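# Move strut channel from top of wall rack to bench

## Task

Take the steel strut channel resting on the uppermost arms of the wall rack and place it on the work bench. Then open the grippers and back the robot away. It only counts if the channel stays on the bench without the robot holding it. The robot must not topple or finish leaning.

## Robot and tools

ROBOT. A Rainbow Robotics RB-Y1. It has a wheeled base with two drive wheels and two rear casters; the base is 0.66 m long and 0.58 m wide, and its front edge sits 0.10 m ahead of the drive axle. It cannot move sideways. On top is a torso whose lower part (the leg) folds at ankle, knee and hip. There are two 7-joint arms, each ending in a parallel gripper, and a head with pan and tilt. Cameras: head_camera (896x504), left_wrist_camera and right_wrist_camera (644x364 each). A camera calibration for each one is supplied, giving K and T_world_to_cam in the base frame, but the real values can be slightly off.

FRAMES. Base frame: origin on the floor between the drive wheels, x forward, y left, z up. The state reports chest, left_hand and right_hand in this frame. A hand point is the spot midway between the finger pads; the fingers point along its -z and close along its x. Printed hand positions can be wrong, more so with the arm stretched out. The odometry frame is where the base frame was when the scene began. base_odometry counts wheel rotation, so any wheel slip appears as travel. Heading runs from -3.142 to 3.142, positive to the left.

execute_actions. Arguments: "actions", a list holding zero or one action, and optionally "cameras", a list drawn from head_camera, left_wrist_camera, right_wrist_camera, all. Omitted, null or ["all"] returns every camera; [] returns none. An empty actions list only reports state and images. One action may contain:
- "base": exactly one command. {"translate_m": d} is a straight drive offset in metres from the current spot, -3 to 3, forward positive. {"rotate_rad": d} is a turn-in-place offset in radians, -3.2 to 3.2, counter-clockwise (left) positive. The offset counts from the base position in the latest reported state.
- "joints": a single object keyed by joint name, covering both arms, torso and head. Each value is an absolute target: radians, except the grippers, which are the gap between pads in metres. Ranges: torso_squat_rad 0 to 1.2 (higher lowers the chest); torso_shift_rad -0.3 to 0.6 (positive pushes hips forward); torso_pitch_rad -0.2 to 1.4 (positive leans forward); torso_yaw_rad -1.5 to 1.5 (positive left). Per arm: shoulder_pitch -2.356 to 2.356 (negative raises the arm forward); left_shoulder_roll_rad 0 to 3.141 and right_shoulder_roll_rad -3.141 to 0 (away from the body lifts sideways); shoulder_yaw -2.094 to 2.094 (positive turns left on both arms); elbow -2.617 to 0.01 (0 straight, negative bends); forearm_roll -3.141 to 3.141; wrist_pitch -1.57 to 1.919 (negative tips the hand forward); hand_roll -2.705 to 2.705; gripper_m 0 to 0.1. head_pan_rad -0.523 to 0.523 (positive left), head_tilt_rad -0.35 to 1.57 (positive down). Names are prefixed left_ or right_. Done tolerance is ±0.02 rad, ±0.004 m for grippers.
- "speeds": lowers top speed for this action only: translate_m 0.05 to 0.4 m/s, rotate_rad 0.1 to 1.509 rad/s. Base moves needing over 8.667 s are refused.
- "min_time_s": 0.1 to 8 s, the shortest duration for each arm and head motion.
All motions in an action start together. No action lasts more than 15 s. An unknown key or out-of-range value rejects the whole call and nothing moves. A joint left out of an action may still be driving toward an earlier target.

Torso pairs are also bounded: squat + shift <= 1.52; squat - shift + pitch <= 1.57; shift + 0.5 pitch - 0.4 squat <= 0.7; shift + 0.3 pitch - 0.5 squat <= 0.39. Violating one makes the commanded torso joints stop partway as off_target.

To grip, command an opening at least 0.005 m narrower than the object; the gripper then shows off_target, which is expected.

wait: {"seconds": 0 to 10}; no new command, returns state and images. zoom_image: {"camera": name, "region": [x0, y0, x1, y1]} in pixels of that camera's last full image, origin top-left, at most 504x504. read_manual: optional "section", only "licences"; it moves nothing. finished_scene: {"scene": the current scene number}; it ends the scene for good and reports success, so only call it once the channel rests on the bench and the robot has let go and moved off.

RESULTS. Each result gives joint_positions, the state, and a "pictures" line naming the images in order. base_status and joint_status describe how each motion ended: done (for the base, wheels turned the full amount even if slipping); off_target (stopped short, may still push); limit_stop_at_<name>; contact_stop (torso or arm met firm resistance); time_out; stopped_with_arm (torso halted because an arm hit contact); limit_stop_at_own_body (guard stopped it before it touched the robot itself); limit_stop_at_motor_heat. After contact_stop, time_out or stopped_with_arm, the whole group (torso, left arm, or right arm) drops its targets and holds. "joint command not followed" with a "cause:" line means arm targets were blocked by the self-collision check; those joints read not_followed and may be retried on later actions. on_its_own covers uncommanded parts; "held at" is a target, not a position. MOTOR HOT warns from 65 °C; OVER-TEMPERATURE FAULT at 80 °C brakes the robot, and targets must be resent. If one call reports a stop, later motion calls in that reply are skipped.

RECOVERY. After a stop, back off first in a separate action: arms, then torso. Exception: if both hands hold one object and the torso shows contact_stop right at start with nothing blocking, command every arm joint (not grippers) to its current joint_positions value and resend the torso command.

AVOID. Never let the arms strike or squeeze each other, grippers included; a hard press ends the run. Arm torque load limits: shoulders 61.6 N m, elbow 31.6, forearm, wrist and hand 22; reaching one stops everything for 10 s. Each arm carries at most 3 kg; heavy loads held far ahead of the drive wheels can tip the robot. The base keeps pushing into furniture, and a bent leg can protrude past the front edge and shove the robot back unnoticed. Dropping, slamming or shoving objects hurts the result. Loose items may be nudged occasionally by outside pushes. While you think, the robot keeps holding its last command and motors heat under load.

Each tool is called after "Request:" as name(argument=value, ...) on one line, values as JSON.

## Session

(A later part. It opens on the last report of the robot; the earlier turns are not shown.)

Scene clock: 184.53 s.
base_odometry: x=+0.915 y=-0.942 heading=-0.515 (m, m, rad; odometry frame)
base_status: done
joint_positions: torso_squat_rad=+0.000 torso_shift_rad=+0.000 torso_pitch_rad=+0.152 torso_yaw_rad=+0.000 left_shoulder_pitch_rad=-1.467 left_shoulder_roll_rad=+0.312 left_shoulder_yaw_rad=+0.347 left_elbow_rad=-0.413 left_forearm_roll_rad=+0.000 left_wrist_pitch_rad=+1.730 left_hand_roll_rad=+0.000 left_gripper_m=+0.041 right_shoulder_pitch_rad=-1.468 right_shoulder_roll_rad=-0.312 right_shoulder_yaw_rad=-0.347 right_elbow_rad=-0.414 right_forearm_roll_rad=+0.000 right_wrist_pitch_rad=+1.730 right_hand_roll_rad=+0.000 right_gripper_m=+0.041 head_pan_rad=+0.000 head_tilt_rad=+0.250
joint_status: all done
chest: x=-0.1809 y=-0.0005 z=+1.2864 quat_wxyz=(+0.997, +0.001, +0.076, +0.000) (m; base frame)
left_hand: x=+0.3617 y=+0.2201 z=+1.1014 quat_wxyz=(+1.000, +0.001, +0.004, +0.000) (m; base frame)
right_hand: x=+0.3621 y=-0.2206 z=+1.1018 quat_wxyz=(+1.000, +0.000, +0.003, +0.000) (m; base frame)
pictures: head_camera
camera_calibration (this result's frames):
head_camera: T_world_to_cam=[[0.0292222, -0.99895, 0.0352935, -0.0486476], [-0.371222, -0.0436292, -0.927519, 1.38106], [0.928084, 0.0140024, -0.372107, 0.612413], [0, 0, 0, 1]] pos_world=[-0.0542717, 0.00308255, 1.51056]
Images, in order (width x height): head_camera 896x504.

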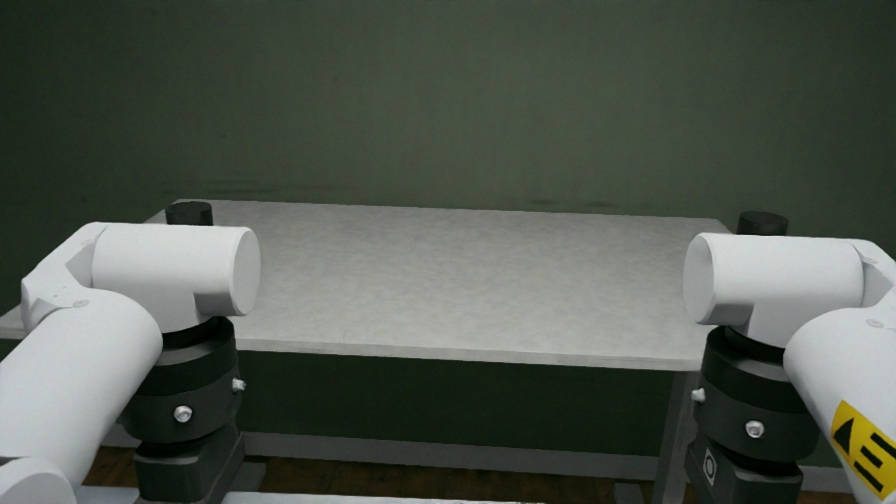

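Request:
execute_actions(actions=[{"base":{"translate_m":0.74},"joints":{"torso_squat_rad":0.33,"head_tilt_rad":0.7}}])

Scene clock: 210.53 s.
base_odometry: x=+1.559 y=-1.306 heading=-0.515 (m, m, rad; odometry frame)
base_status: done
joint_positions: torso_squat_rad=+0.330 torso_shift_rad=+0.000 torso_pitch_rad=+0.152 torso_yaw_rad=+0.000 left_shoulder_pitch_rad=-1.467 left_shoulder_roll_rad=+0.312 left_shoulder_yaw_rad=+0.347 left_elbow_rad=-0.413 left_forearm_roll_rad=+0.000 left_wrist_pitch_rad=+1.730 left_hand_roll_rad=+0.000 left_gripper_m=+0.041 right_shoulder_pitch_rad=-1.468 right_shoulder_roll_rad=-0.312 right_shoulder_yaw_rad=-0.347 right_elbow_rad=-0.414 right_forearm_roll_rad=+0.000 right_wrist_pitch_rad=+1.730 right_hand_roll_rad=+0.000 right_gripper_m=+0.041 head_pan_rad=+0.000 head_tilt_rad=+0.700
joint_status: all done
chest: x=-0.1809 y=-0.0005 z=+1.2486 quat_wxyz=(+0.997, +0.001, +0.076, +0.000) (m; base frame)
left_hand: x=+0.3617 y=+0.2202 z=+1.0637 quat_wxyz=(+1.000, +0.001, +0.004, +0.000) (m; base frame)
right_hand: x=+0.3621 y=-0.2206 z=+1.0641 quat_wxyz=(+1.000, +0.000, +0.003, +0.000) (m; base frame)
pictures: head_camera, left_wrist_camera, right_wrist_camera
camera_calibration (this result's frames):
head_camera: T_world_to_cam=[[0.0421878, -0.998928, 0.0190511, -0.0221946], [-0.737674, -0.0440032, -0.673722, 0.932578], [0.673838, 0.0143694, -0.738739, 1.09471], [0, 0, 0, 1]] pos_world=[-0.048781, 0.00313527, 1.43743]
left_wrist_camera: T_world_to_cam=[[0.999251, 0.0127871, -0.0365203, -0.328898], [0.0340359, -0.739429, 0.672373, -0.537839], [-0.0184065, -0.673113, -0.739311, 1.02842], [0, 0, 0, 1]] pos_world=[0.365887, 0.298755, 1.10994]
right_wrist_camera: T_world_to_cam=[[-0.999108, 0.0292635, 0.0304384, 0.337922], [0.0418831, 0.778242, 0.626566, -0.477648], [-0.00535292, 0.627282, -0.778774, 1.05502], [0, 0, 0, 1]] pos_world=[0.363274, -0.299957, 1.11061]
Images, in order (width x height): head_camera 896x504, left_wrist_camera 644x364, right_wrist_camera 644x364.

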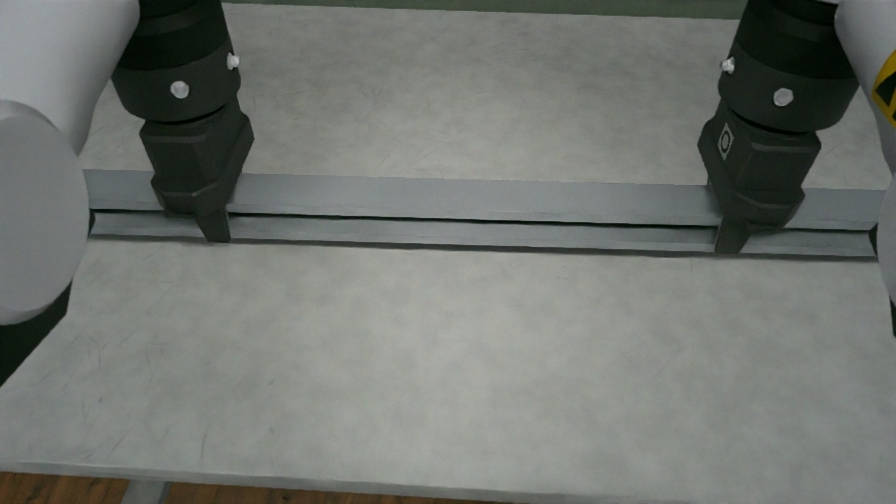

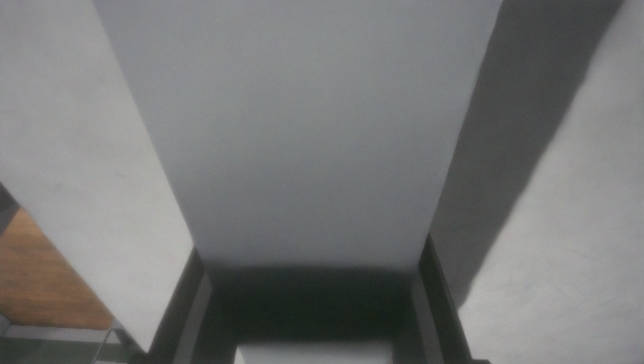

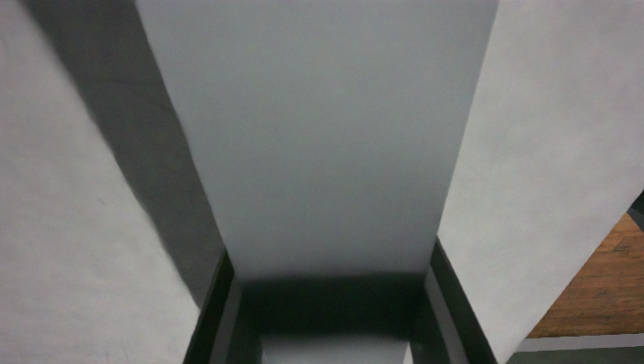

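Request:
execute_actions(actions=[{"joints":{"torso_squat_rad":0.49}}])

Scene clock: 216.10 s.
base_odometry: x=+1.559 y=-1.306 heading=-0.515 (m, m, rad; odometry frame)
base_status: not commanded
joint_positions: torso_squat_rad=+0.490 torso_shift_rad=+0.000 torso_pitch_rad=+0.152 torso_yaw_rad=+0.000 left_shoulder_pitch_rad=-1.467 left_shoulder_roll_rad=+0.312 left_shoulder_yaw_rad=+0.347 left_elbow_rad=-0.413 left_forearm_roll_rad=+0.000 left_wrist_pitch_rad=+1.730 left_hand_roll_rad=+0.000 left_gripper_m=+0.041 right_shoulder_pitch_rad=-1.468 right_shoulder_roll_rad=-0.312 right_shoulder_yaw_rad=-0.347 right_elbow_rad=-0.414 right_forearm_roll_rad=+0.000 right_wrist_pitch_rad=+1.730 right_hand_roll_rad=+0.000 right_gripper_m=+0.041 head_pan_rad=+0.000 head_tilt_rad=+0.700
joint_status: all done
chest: x=-0.1811 y=-0.0005 z=+1.2041 quat_wxyz=(+0.997, +0.001, +0.076, +0.000) (m; base frame)
left_hand: x=+0.3616 y=+0.2202 z=+1.0193 quat_wxyz=(+1.000, +0.001, +0.004, +0.000) (m; base frame)
right_hand: x=+0.3620 y=-0.2206 z=+1.0196 quat_wxyz=(+1.000, +0.000, +0.003, +0.000) (m; base frame)
pictures: head_camera, left_wrist_camera, right_wrist_camera
camera_calibration (this result's frames):
head_camera: T_world_to_cam=[[0.0421841, -0.998928, 0.0190598, -0.0213382], [-0.737532, -0.0440032, -0.673878, 0.902655], [0.673994, 0.0143697, -0.738597, 1.06173], [0, 0, 0, 1]] pos_world=[-0.0489657, 0.00314759, 1.39288]
left_wrist_camera: T_world_to_cam=[[0.999258, 0.0127875, -0.0363347, -0.330604], [0.0339113, -0.739429, 0.672379, -0.507894], [-0.0182688, -0.673113, -0.739314, 0.995513], [0, 0, 0, 1]] pos_world=[0.365769, 0.298768, 1.06548]
right_wrist_camera: T_world_to_cam=[[-0.999115, 0.0292633, 0.0302224, 0.339394], [0.0417474, 0.778242, 0.626575, -0.44976], [-0.00518468, 0.627282, -0.778775, 1.02033], [0, 0, 0, 1]] pos_world=[0.36316, -0.299945, 1.06616]
Images, in order (width x height): head_camera 896x504, left_wrist_camera 644x364, right_wrist_camera 644x364.

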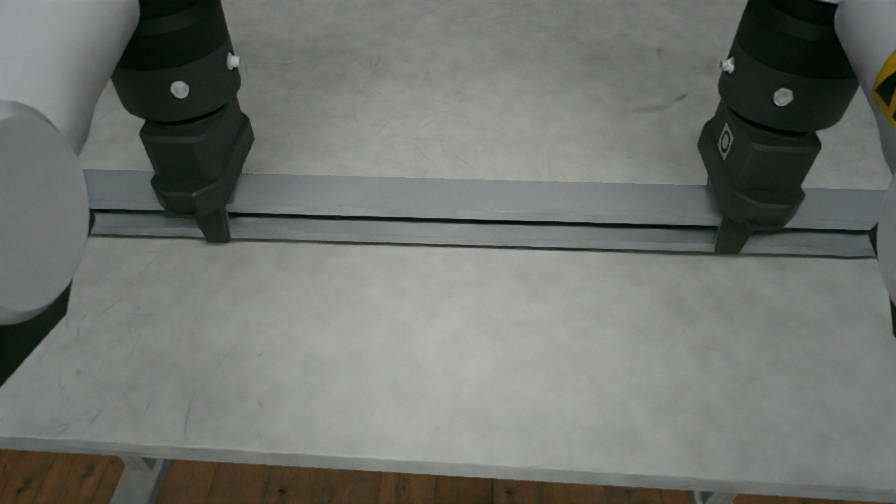

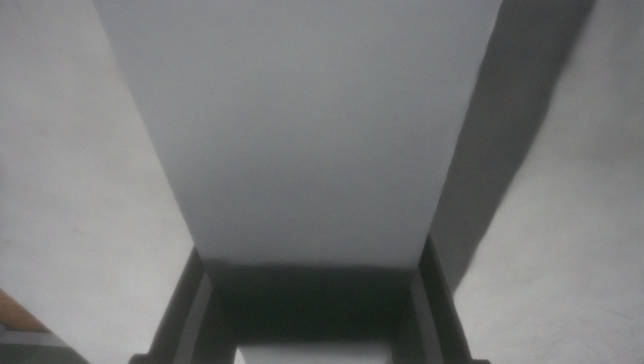

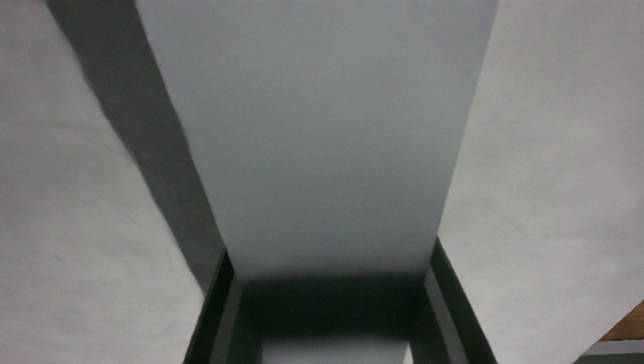

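Request:
execute_actions(actions=[{"joints":{"torso_squat_rad":0.525}}])

Scene clock: 222.07 s.
base_odometry: x=+1.559 y=-1.306 heading=-0.515 (m, m, rad; odometry frame)
base_status: not commanded
joint_positions: torso_squat_rad=+0.525 torso_shift_rad=+0.000 torso_pitch_rad=+0.152 torso_yaw_rad=+0.000 left_shoulder_pitch_rad=-1.467 left_shoulder_roll_rad=+0.312 left_shoulder_yaw_rad=+0.347 left_elbow_rad=-0.413 left_forearm_roll_rad=+0.000 left_wrist_pitch_rad=+1.730 left_hand_roll_rad=+0.000 left_gripper_m=+0.041 right_shoulder_pitch_rad=-1.468 right_shoulder_roll_rad=-0.312 right_shoulder_yaw_rad=-0.347 right_elbow_rad=-0.414 right_forearm_roll_rad=+0.000 right_wrist_pitch_rad=+1.730 right_hand_roll_rad=+0.000 right_gripper_m=+0.041 head_pan_rad=+0.000 head_tilt_rad=+0.700
joint_status: all done
chest: x=-0.1811 y=-0.0005 z=+1.1922 quat_wxyz=(+0.997, +0.001, +0.076, +0.000) (m; base frame)
left_hand: x=+0.3615 y=+0.2202 z=+1.0074 quat_wxyz=(+1.000, +0.001, +0.004, +0.000) (m; base frame)
right_hand: x=+0.3620 y=-0.2206 z=+1.0077 quat_wxyz=(+1.000, +0.000, +0.003, +0.000) (m; base frame)
pictures: head_camera, left_wrist_camera, right_wrist_camera
camera_calibration (this result's frames):
head_camera: T_world_to_cam=[[0.0421836, -0.998928, 0.0190604, -0.0211083], [-0.737523, -0.044003, -0.673887, 0.894638], [0.674003, 0.0143695, -0.738588, 1.05294], [0, 0, 0, 1]] pos_world=[-0.0489804, 0.00315082, 1.38098]
left_wrist_camera: T_world_to_cam=[[0.999258, 0.0127872, -0.0363384, -0.331019], [0.0339136, -0.73943, 0.672379, -0.499893], [-0.0182719, -0.673112, -0.739315, 0.986721], [0, 0, 0, 1]] pos_world=[0.365756, 0.298771, 1.05359]
right_wrist_camera: T_world_to_cam=[[-0.999115, 0.0292639, 0.0302136, 0.339752], [0.0417424, 0.778242, 0.626575, -0.442308], [-0.00517751, 0.627282, -0.778775, 1.01106], [0, 0, 0, 1]] pos_world=[0.363149, -0.299942, 1.05427]
Images, in order (width x height): head_camera 896x504, left_wrist_camera 644x364, right_wrist_camera 644x364.

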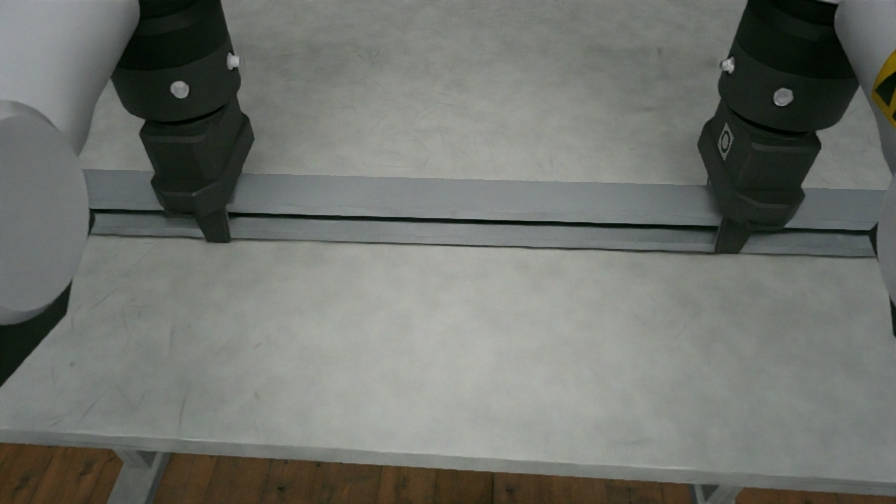

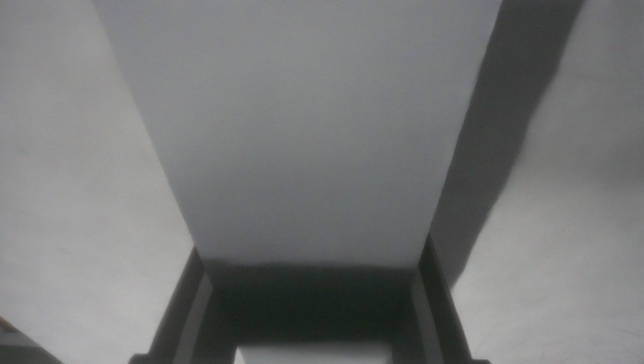

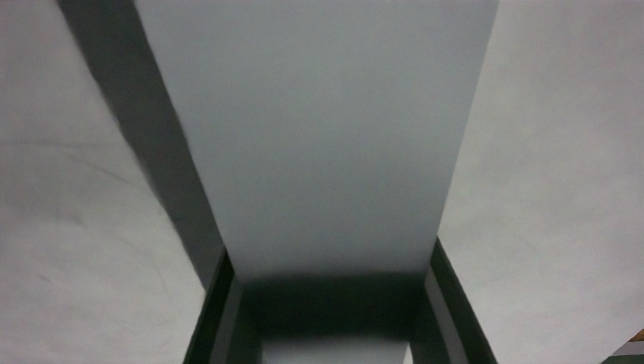

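Request:
execute_actions(actions=[{"joints":{"torso_squat_rad":0.56}}])

Scene clock: 225.87 s.
base_odometry: x=+1.559 y=-1.306 heading=-0.515 (m, m, rad; odometry frame)
base_status: not commanded
joint_positions: torso_squat_rad=+0.560 torso_shift_rad=+0.000 torso_pitch_rad=+0.152 torso_yaw_rad=+0.000 left_shoulder_pitch_rad=-1.467 left_shoulder_roll_rad=+0.312 left_shoulder_yaw_rad=+0.347 left_elbow_rad=-0.413 left_forearm_roll_rad=+0.000 left_wrist_pitch_rad=+1.730 left_hand_roll_rad=+0.000 left_gripper_m=+0.041 right_shoulder_pitch_rad=-1.468 right_shoulder_roll_rad=-0.312 right_shoulder_yaw_rad=-0.347 right_elbow_rad=-0.414 right_forearm_roll_rad=+0.000 right_wrist_pitch_rad=+1.730 right_hand_roll_rad=+0.000 right_gripper_m=+0.041 head_pan_rad=+0.000 head_tilt_rad=+0.700
joint_status: all done
chest: x=-0.1811 y=-0.0005 z=+1.1795 quat_wxyz=(+0.997, +0.001, +0.076, +0.000) (m; base frame)
left_hand: x=+0.3616 y=+0.2201 z=+0.9949 quat_wxyz=(+1.000, +0.001, +0.004, +0.000) (m; base frame)
right_hand: x=+0.3620 y=-0.2206 z=+0.9950 quat_wxyz=(+1.000, +0.000, +0.003, +0.000) (m; base frame)
pictures: head_camera, left_wrist_camera, right_wrist_camera
camera_calibration (this result's frames):
head_camera: T_world_to_cam=[[0.0421822, -0.998928, 0.0190608, -0.0208637], [-0.737486, -0.0440015, -0.673928, 0.886147], [0.674044, 0.0143707, -0.738551, 1.04359], [0, 0, 0, 1]] pos_world=[-0.0490245, 0.00315339, 1.36834]
left_wrist_camera: T_world_to_cam=[[0.99927, 0.0127385, -0.0360129, -0.331834], [0.0336586, -0.739428, 0.672394, -0.491433], [-0.0180637, -0.673115, -0.739317, 0.977395], [0, 0, 0, 1]] pos_world=[0.365788, 0.298747, 1.04109]
right_wrist_camera: T_world_to_cam=[[-0.999111, 0.0292964, 0.0303065, 0.339989], [0.041826, 0.778243, 0.626569, -0.434374], [-0.00522955, 0.62728, -0.778776, 1.00122], [0, 0, 0, 1]] pos_world=[0.363091, -0.299957, 1.04159]
Images, in order (width x height): head_camera 896x504, left_wrist_camera 644x364, right_wrist_camera 644x364.

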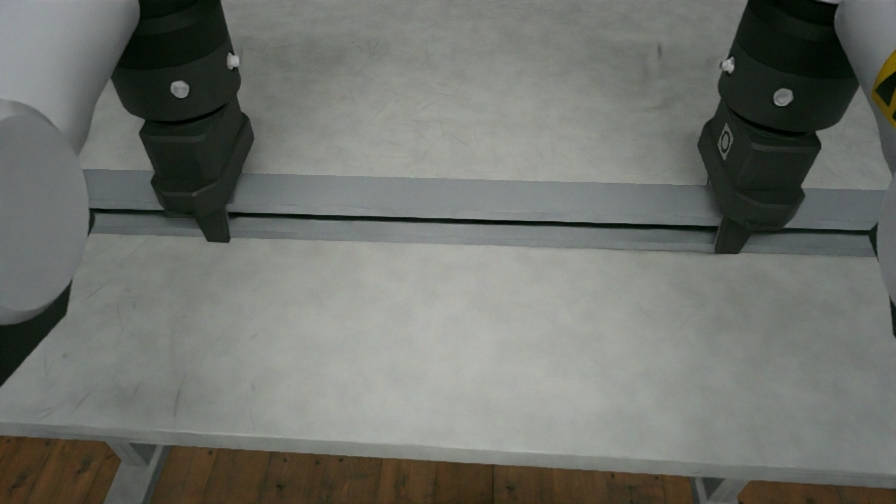

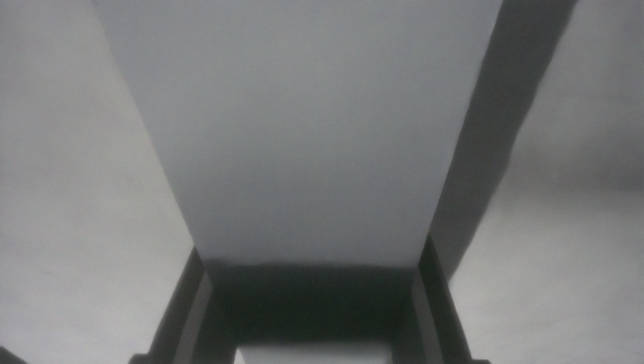

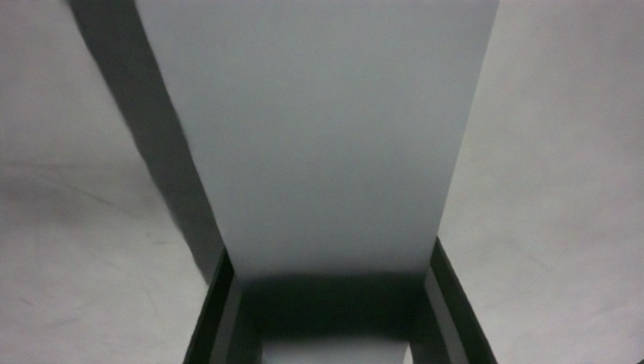

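Request:
execute_actions(actions=[{"joints":{"torso_squat_rad":0.582}}])

Scene clock: 232.90 s.
base_odometry: x=+1.559 y=-1.306 heading=-0.515 (m, m, rad; odometry frame)
base_status: not commanded
joint_positions: torso_squat_rad=+0.582 torso_shift_rad=-0.001 torso_pitch_rad=+0.149 torso_yaw_rad=+0.000 left_shoulder_pitch_rad=-1.472 left_shoulder_roll_rad=+0.313 left_shoulder_yaw_rad=+0.347 left_elbow_rad=-0.416 left_forearm_roll_rad=+0.000 left_wrist_pitch_rad=+1.730 left_hand_roll_rad=+0.000 left_gripper_m=+0.041 right_shoulder_pitch_rad=-1.471 right_shoulder_roll_rad=-0.313 right_shoulder_yaw_rad=-0.347 right_elbow_rad=-0.415 right_forearm_roll_rad=+0.000 right_wrist_pitch_rad=+1.730 right_hand_roll_rad=+0.000 right_gripper_m=+0.041 head_pan_rad=+0.000 head_tilt_rad=+0.700
joint_status: all done
chest: x=-0.1825 y=-0.0006 z=+1.1712 quat_wxyz=(+0.997, +0.001, +0.074, +0.000) (m; base frame)
left_hand: x=+0.3623 y=+0.2200 z=+0.9912 quat_wxyz=(+1.000, +0.001, -0.001, +0.000) (m; base frame)
right_hand: x=+0.3623 y=-0.2207 z=+0.9902 quat_wxyz=(+1.000, +0.000, -0.001, +0.000) (m; base frame)
pictures: head_camera, left_wrist_camera, right_wrist_camera
camera_calibration (this result's frames):
head_camera: T_world_to_cam=[[0.0421176, -0.998931, 0.0190464, -0.0206929], [-0.735729, -0.0439066, -0.675851, 0.882118], [0.675965, 0.0144522, -0.736792, 1.03668], [0, 0, 0, 1]] pos_world=[-0.0508861, 0.00307776, 1.36039]
left_wrist_camera: T_world_to_cam=[[0.999563, 0.0124767, -0.026809, -0.341898], [0.0272677, -0.739651, 0.672438, -0.486731], [-0.0114395, -0.672875, -0.739668, 0.97247], [0, 0, 0, 1]] pos_world=[0.366145, 0.298605, 1.03744]
right_wrist_camera: T_world_to_cam=[[-0.999307, 0.0293616, 0.0228645, 0.347895], [0.0372091, 0.77822, 0.626889, -0.429932], [0.000612866, 0.627305, -0.778773, 0.995381], [0, 0, 0, 1]] pos_world=[0.363042, -0.300041, 1.03674]
Images, in order (width x height): head_camera 896x504, left_wrist_camera 644x364, right_wrist_camera 644x364.

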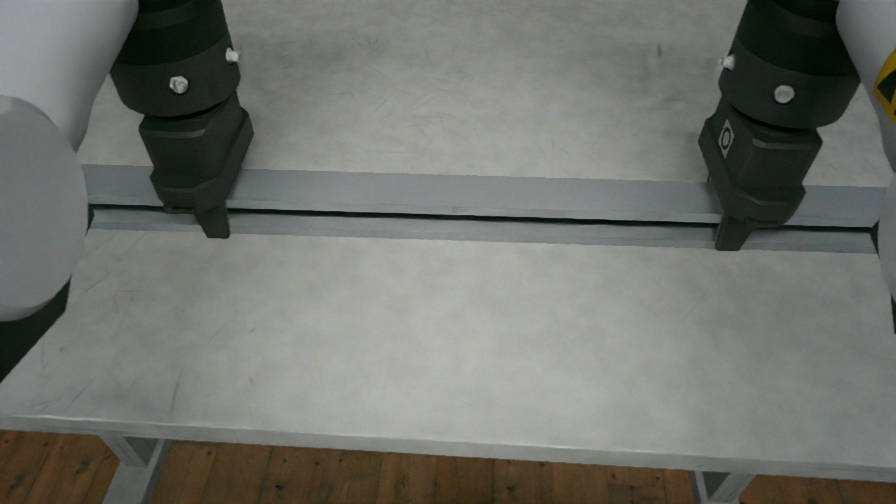

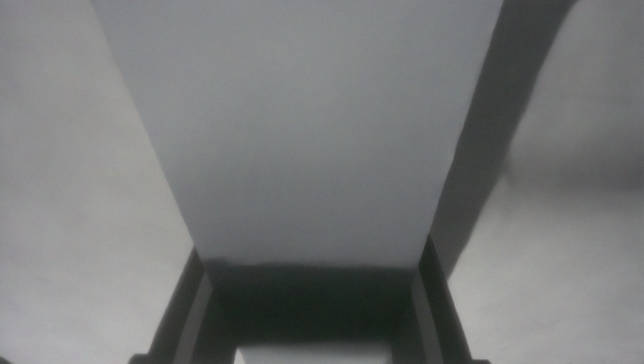

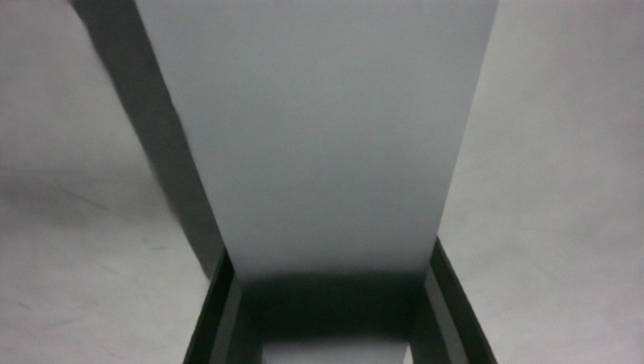

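Request:
execute_actions(actions=[{"joints":{"left_gripper_m":0.075,"right_gripper_m":0.075}}])

Scene clock: 238.40 s.
base_odometry: x=+1.559 y=-1.306 heading=-0.515 (m, m, rad; odometry frame)
base_status: not commanded
joint_positions: torso_squat_rad=+0.582 torso_shift_rad=-0.001 torso_pitch_rad=+0.149 torso_yaw_rad=+0.000 left_shoulder_pitch_rad=-1.472 left_shoulder_roll_rad=+0.313 left_shoulder_yaw_rad=+0.347 left_elbow_rad=-0.416 left_forearm_roll_rad=+0.000 left_wrist_pitch_rad=+1.730 left_hand_roll_rad=+0.000 left_gripper_m=+0.075 right_shoulder_pitch_rad=-1.471 right_shoulder_roll_rad=-0.313 right_shoulder_yaw_rad=-0.347 right_elbow_rad=-0.415 right_forearm_roll_rad=+0.000 right_wrist_pitch_rad=+1.730 right_hand_roll_rad=+0.000 right_gripper_m=+0.075 head_pan_rad=+0.000 head_tilt_rad=+0.700
joint_status: all done
chest: x=-0.1823 y=-0.0006 z=+1.1712 quat_wxyz=(+0.997, +0.001, +0.075, +0.000) (m; base frame)
left_hand: x=+0.3626 y=+0.2199 z=+0.9911 quat_wxyz=(+1.000, +0.001, -0.001, +0.000) (m; base frame)
right_hand: x=+0.3623 y=-0.2205 z=+0.9899 quat_wxyz=(+1.000, +0.000, +0.000, +0.000) (m; base frame)
pictures: head_camera, left_wrist_camera, right_wrist_camera
camera_calibration (this result's frames):
head_camera: T_world_to_cam=[[0.0421221, -0.998931, 0.0190238, -0.020676], [-0.735945, -0.0438993, -0.675617, 0.881936], [0.67573, 0.014458, -0.737008, 1.03676], [0, 0, 0, 1]] pos_world=[-0.0506398, 0.00307311, 1.36034]
left_wrist_camera: T_world_to_cam=[[0.99957, 0.0122637, -0.0266176, -0.342296], [0.0269819, -0.739624, 0.67248, -0.486728], [-0.01144, -0.672909, -0.739637, 0.972386], [0, 0, 0, 1]] pos_world=[0.366406, 0.29853, 1.03742]
right_wrist_camera: T_world_to_cam=[[-0.999301, 0.0291288, 0.0234319, 0.347351], [0.0373837, 0.778091, 0.627038, -0.430122], [0.0000326918, 0.627475, -0.778636, 0.995179], [0, 0, 0, 1]] pos_world=[0.363155, -0.299894, 1.03645]
Images, in order (width x height): head_camera 896x504, left_wrist_camera 644x364, right_wrist_camera 644x364.

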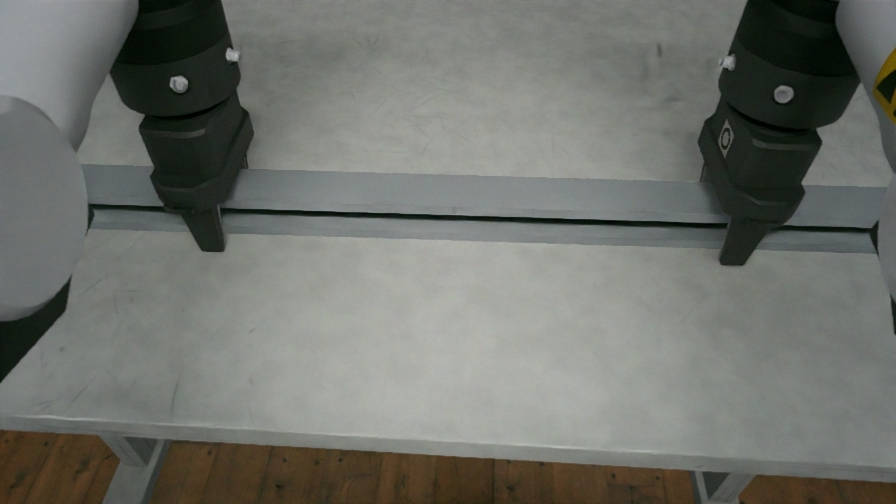

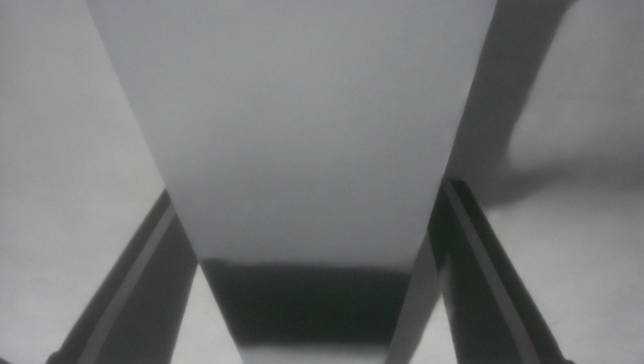

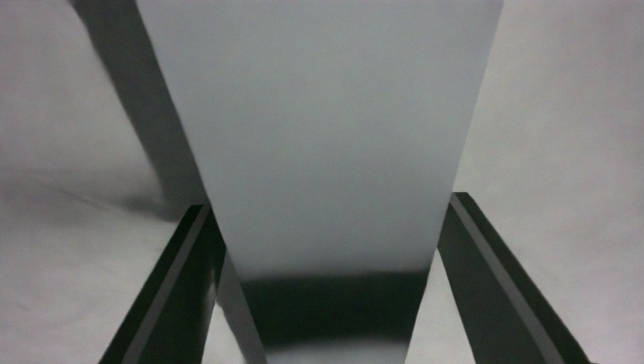

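Request:
execute_actions(actions=[{"joints":{"torso_squat_rad":0.3,"head_tilt_rad":0.45}}], cameras=["head_camera"])

Request:
execute_actions(actions=[{"base":{"translate_m":-0.9},"joints":{"head_tilt_rad":0.3}}], cameras=["head_camera"])

Request:
execute_actions(actions=[{"joints":{"torso_pitch_rad":0,"head_tilt_rad":0.45,"left_shoulder_pitch_rad":-0.1,"left_shoulder_roll_rad":0.1,"left_shoulder_yaw_rad":0,"left_elbow_rad":-0.2,"left_wrist_pitch_rad":0.3,"right_shoulder_pitch_rad":-0.1,"right_shoulder_roll_rad":-0.1,"right_shoulder_yaw_rad":0,"right_elbow_rad":-0.2,"right_wrist_pitch_rad":0.3}}], cameras=["head_camera"])

Scene clock: 246.37 s.
base_odometry: x=+1.559 y=-1.306 heading=-0.515 (m, m, rad; odometry frame)
base_status: not commanded
joint_positions: torso_squat_rad=+0.300 torso_shift_rad=+0.000 torso_pitch_rad=+0.150 torso_yaw_rad=+0.000 left_shoulder_pitch_rad=-1.471 left_shoulder_roll_rad=+0.313 left_shoulder_yaw_rad=+0.347 left_elbow_rad=-0.415 left_forearm_roll_rad=+0.000 left_wrist_pitch_rad=+1.730 left_hand_roll_rad=+0.000 left_gripper_m=+0.075 right_shoulder_pitch_rad=-1.471 right_shoulder_roll_rad=-0.313 right_shoulder_yaw_rad=-0.347 right_elbow_rad=-0.415 right_forearm_roll_rad=+0.000 right_wrist_pitch_rad=+1.730 right_hand_roll_rad=+0.000 right_gripper_m=+0.075 head_pan_rad=+0.000 head_tilt_rad=+0.450
joint_status: all done
chest: x=-0.1820 y=-0.0006 z=+1.2552 quat_wxyz=(+0.997, +0.001, +0.075, +0.000) (m; base frame)
left_hand: x=+0.3624 y=+0.2200 z=+1.0741 quat_wxyz=(+1.000, +0.001, +0.000, +0.000) (m; base frame)
right_hand: x=+0.3625 y=-0.2205 z=+1.0734 quat_wxyz=(+1.000, +0.000, +0.000, +0.000) (m; base frame)
pictures: head_camera
camera_calibration (this result's frames):
head_camera: T_world_to_cam=[[0.0358149, -0.998945, 0.0287359, -0.0372193], [-0.546553, -0.0436522, -0.836286, 1.19659], [0.836658, 0.0142458, -0.54754, 0.844594], [0, 0, 0, 1]] pos_world=[-0.0513055, 0.00302177, 1.46421]
Images, in order (width x height): head_camera 896x504.

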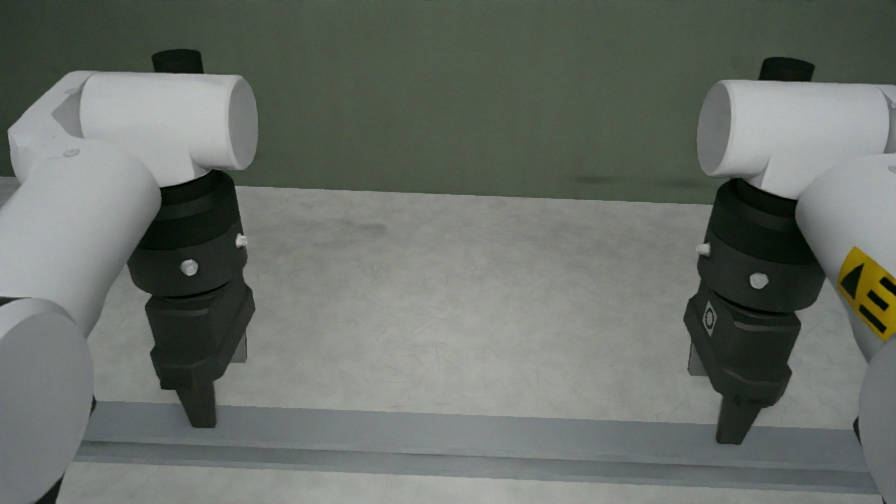

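Scene clock: 250.10 s.
base_odometry: x=+0.775 y=-0.863 heading=-0.514 (m, m, rad; odometry frame)
base_status: done
joint_positions: torso_squat_rad=+0.300 torso_shift_rad=+0.000 torso_pitch_rad=+0.150 torso_yaw_rad=+0.000 left_shoulder_pitch_rad=-1.471 left_shoulder_roll_rad=+0.313 left_shoulder_yaw_rad=+0.347 left_elbow_rad=-0.415 left_forearm_roll_rad=+0.000 left_wrist_pitch_rad=+1.730 left_hand_roll_rad=+0.000 left_gripper_m=+0.075 right_shoulder_pitch_rad=-1.471 right_shoulder_roll_rad=-0.313 right_shoulder_yaw_rad=-0.347 right_elbow_rad=-0.415 right_forearm_roll_rad=+0.000 right_wrist_pitch_rad=+1.730 right_hand_roll_rad=+0.000 right_gripper_m=+0.075 head_pan_rad=+0.000 head_tilt_rad=+0.300
joint_status: all done
chest: x=-0.1821 y=-0.0006 z=+1.2552 quat_wxyz=(+0.997, +0.001, +0.075, +0.000) (m; base frame)
left_hand: x=+0.3623 y=+0.2200 z=+1.0741 quat_wxyz=(+1.000, +0.001, +0.000, +0.000) (m; base frame)
right_hand: x=+0.3624 y=-0.2205 z=+1.0735 quat_wxyz=(+1.000, +0.000, +0.000, +0.000) (m; base frame)
pictures: head_camera
camera_calibration (this result's frames):
head_camera: T_world_to_cam=[[0.0309218, -0.998953, 0.033726, -0.0450879], [-0.415289, -0.0435321, -0.908647, 1.31856], [0.909164, 0.0140909, -0.4162, 0.663752], [0, 0, 0, 1]] pos_world=[-0.0544805, 0.00300618, 1.47588]
Images, in order (width x height): head_camera 896x504.

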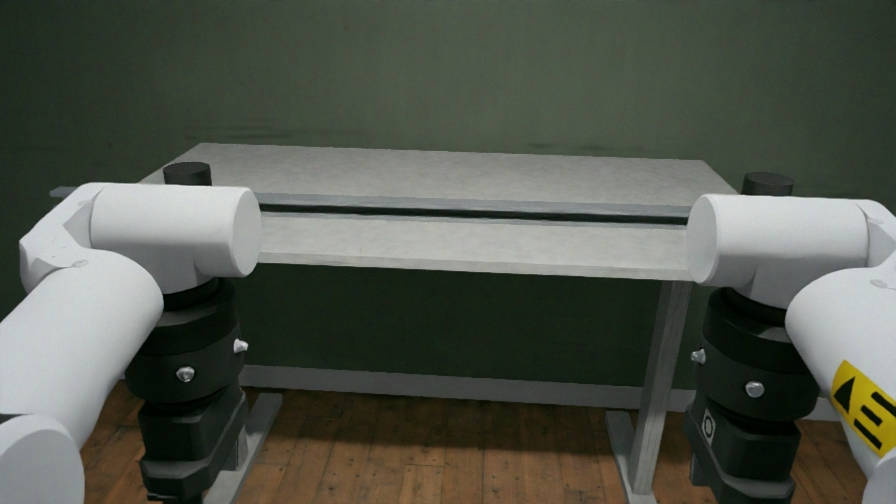

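Scene clock: 252.33 s.
base_odometry: x=+0.775 y=-0.863 heading=-0.514 (m, m, rad; odometry frame)
base_status: not commanded
joint_positions: torso_squat_rad=+0.300 torso_shift_rad=+0.000 torso_pitch_rad=+0.000 torso_yaw_rad=+0.000 left_shoulder_pitch_rad=-0.100 left_shoulder_roll_rad=+0.100 left_shoulder_yaw_rad=+0.000 left_elbow_rad=-0.200 left_forearm_roll_rad=+0.000 left_wrist_pitch_rad=+0.300 left_hand_roll_rad=+0.000 left_gripper_m=+0.075 right_shoulder_pitch_rad=-0.100 right_shoulder_roll_rad=-0.100 right_shoulder_yaw_rad=+0.000 right_elbow_rad=-0.200 right_forearm_roll_rad=+0.000 right_wrist_pitch_rad=+0.300 right_hand_roll_rad=+0.000 right_gripper_m=+0.075 head_pan_rad=+0.000 head_tilt_rad=+0.450
joint_status: all done
chest: x=-0.2283 y=-0.0006 z=+1.2587 quat_wxyz=(+1.000, +0.001, +0.000, +0.000) (m; base frame)
left_hand: x=-0.1266 y=+0.2942 z=+0.5865 quat_wxyz=(+0.999, +0.051, +0.002, -0.012) (m; base frame)
right_hand: x=-0.1264 y=-0.2936 z=+0.5858 quat_wxyz=(+0.999, -0.050, +0.002, +0.012) (m; base frame)
pictures: head_camera
camera_calibration (this result's frames):
head_camera: T_world_to_cam=[[0.0310675, -0.998947, 0.0337674, -0.0430789], [-0.415286, -0.0436304, -0.908644, 1.29523], [0.90916, 0.0142061, -0.416204, 0.73648], [0, 0, 0, 1]] pos_world=[-0.130348, 0.00301546, 1.48489]
Images, in order (width x height): head_camera 896x504.

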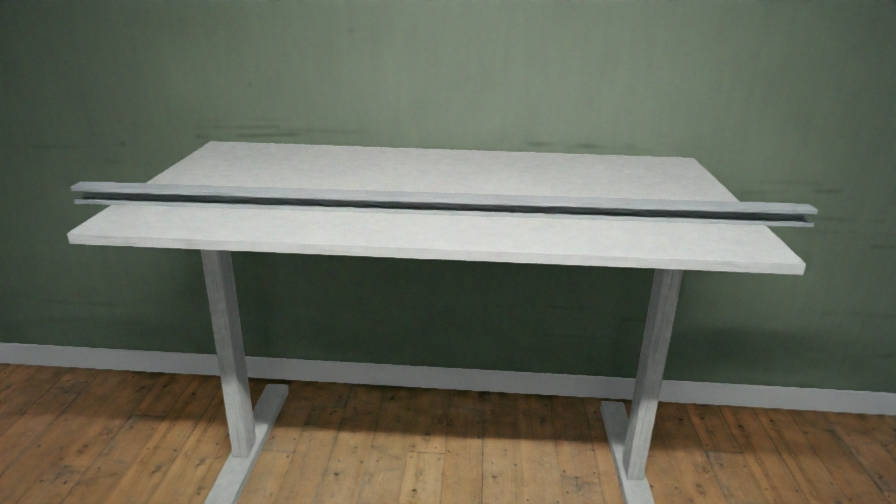

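Request:
execute_actions(actions=[], cameras=["head_camera"])

Scene clock: 257.03 s.
base_odometry: x=+0.775 y=-0.863 heading=-0.514 (m, m, rad; odometry frame)
base_status: not commanded
joint_positions: torso_squat_rad=+0.300 torso_shift_rad=+0.000 torso_pitch_rad=+0.000 torso_yaw_rad=+0.000 left_shoulder_pitch_rad=-0.100 left_shoulder_roll_rad=+0.100 left_shoulder_yaw_rad=+0.000 left_elbow_rad=-0.200 left_forearm_roll_rad=+0.000 left_wrist_pitch_rad=+0.300 left_hand_roll_rad=+0.000 left_gripper_m=+0.075 right_shoulder_pitch_rad=-0.100 right_shoulder_roll_rad=-0.100 right_shoulder_yaw_rad=+0.000 right_elbow_rad=-0.200 right_forearm_roll_rad=+0.000 right_wrist_pitch_rad=+0.300 right_hand_roll_rad=+0.000 right_gripper_m=+0.075 head_pan_rad=+0.000 head_tilt_rad=+0.450
joint_status: all done
chest: x=-0.2283 y=-0.0006 z=+1.2587 quat_wxyz=(+1.000, +0.001, +0.000, +0.000) (m; base frame)
left_hand: x=-0.1266 y=+0.2942 z=+0.5865 quat_wxyz=(+0.999, +0.051, +0.002, -0.012) (m; base frame)
right_hand: x=-0.1264 y=-0.2936 z=+0.5858 quat_wxyz=(+0.999, -0.050, +0.002, +0.012) (m; base frame)
pictures: head_camera
camera_calibration (this result's frames):
head_camera: T_world_to_cam=[[0.0310677, -0.998947, 0.0337674, -0.0430789], [-0.415286, -0.0436305, -0.908644, 1.29523], [0.90916, 0.0142064, -0.416204, 0.73648], [0, 0, 0, 1]] pos_world=[-0.130348, 0.00301549, 1.48489]
Images, in order (width x height): head_camera 896x504.

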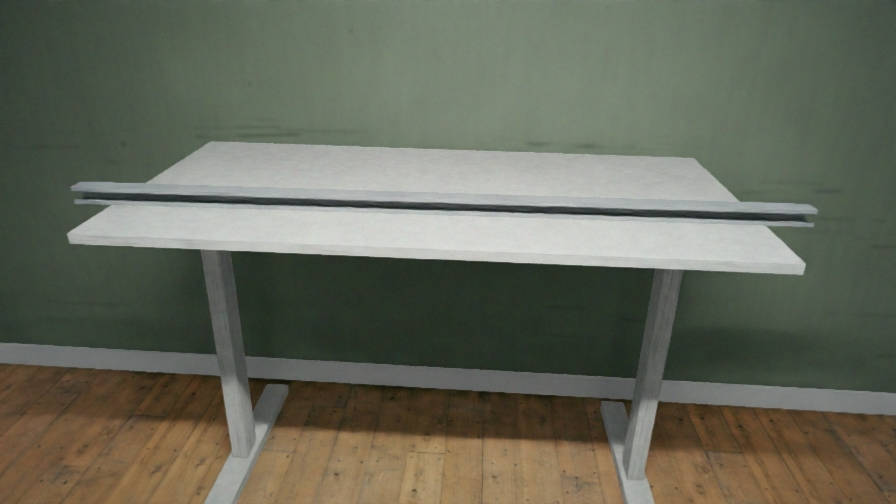

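Request:
finished_scene(scene=2)

The scene is finished: the task was done.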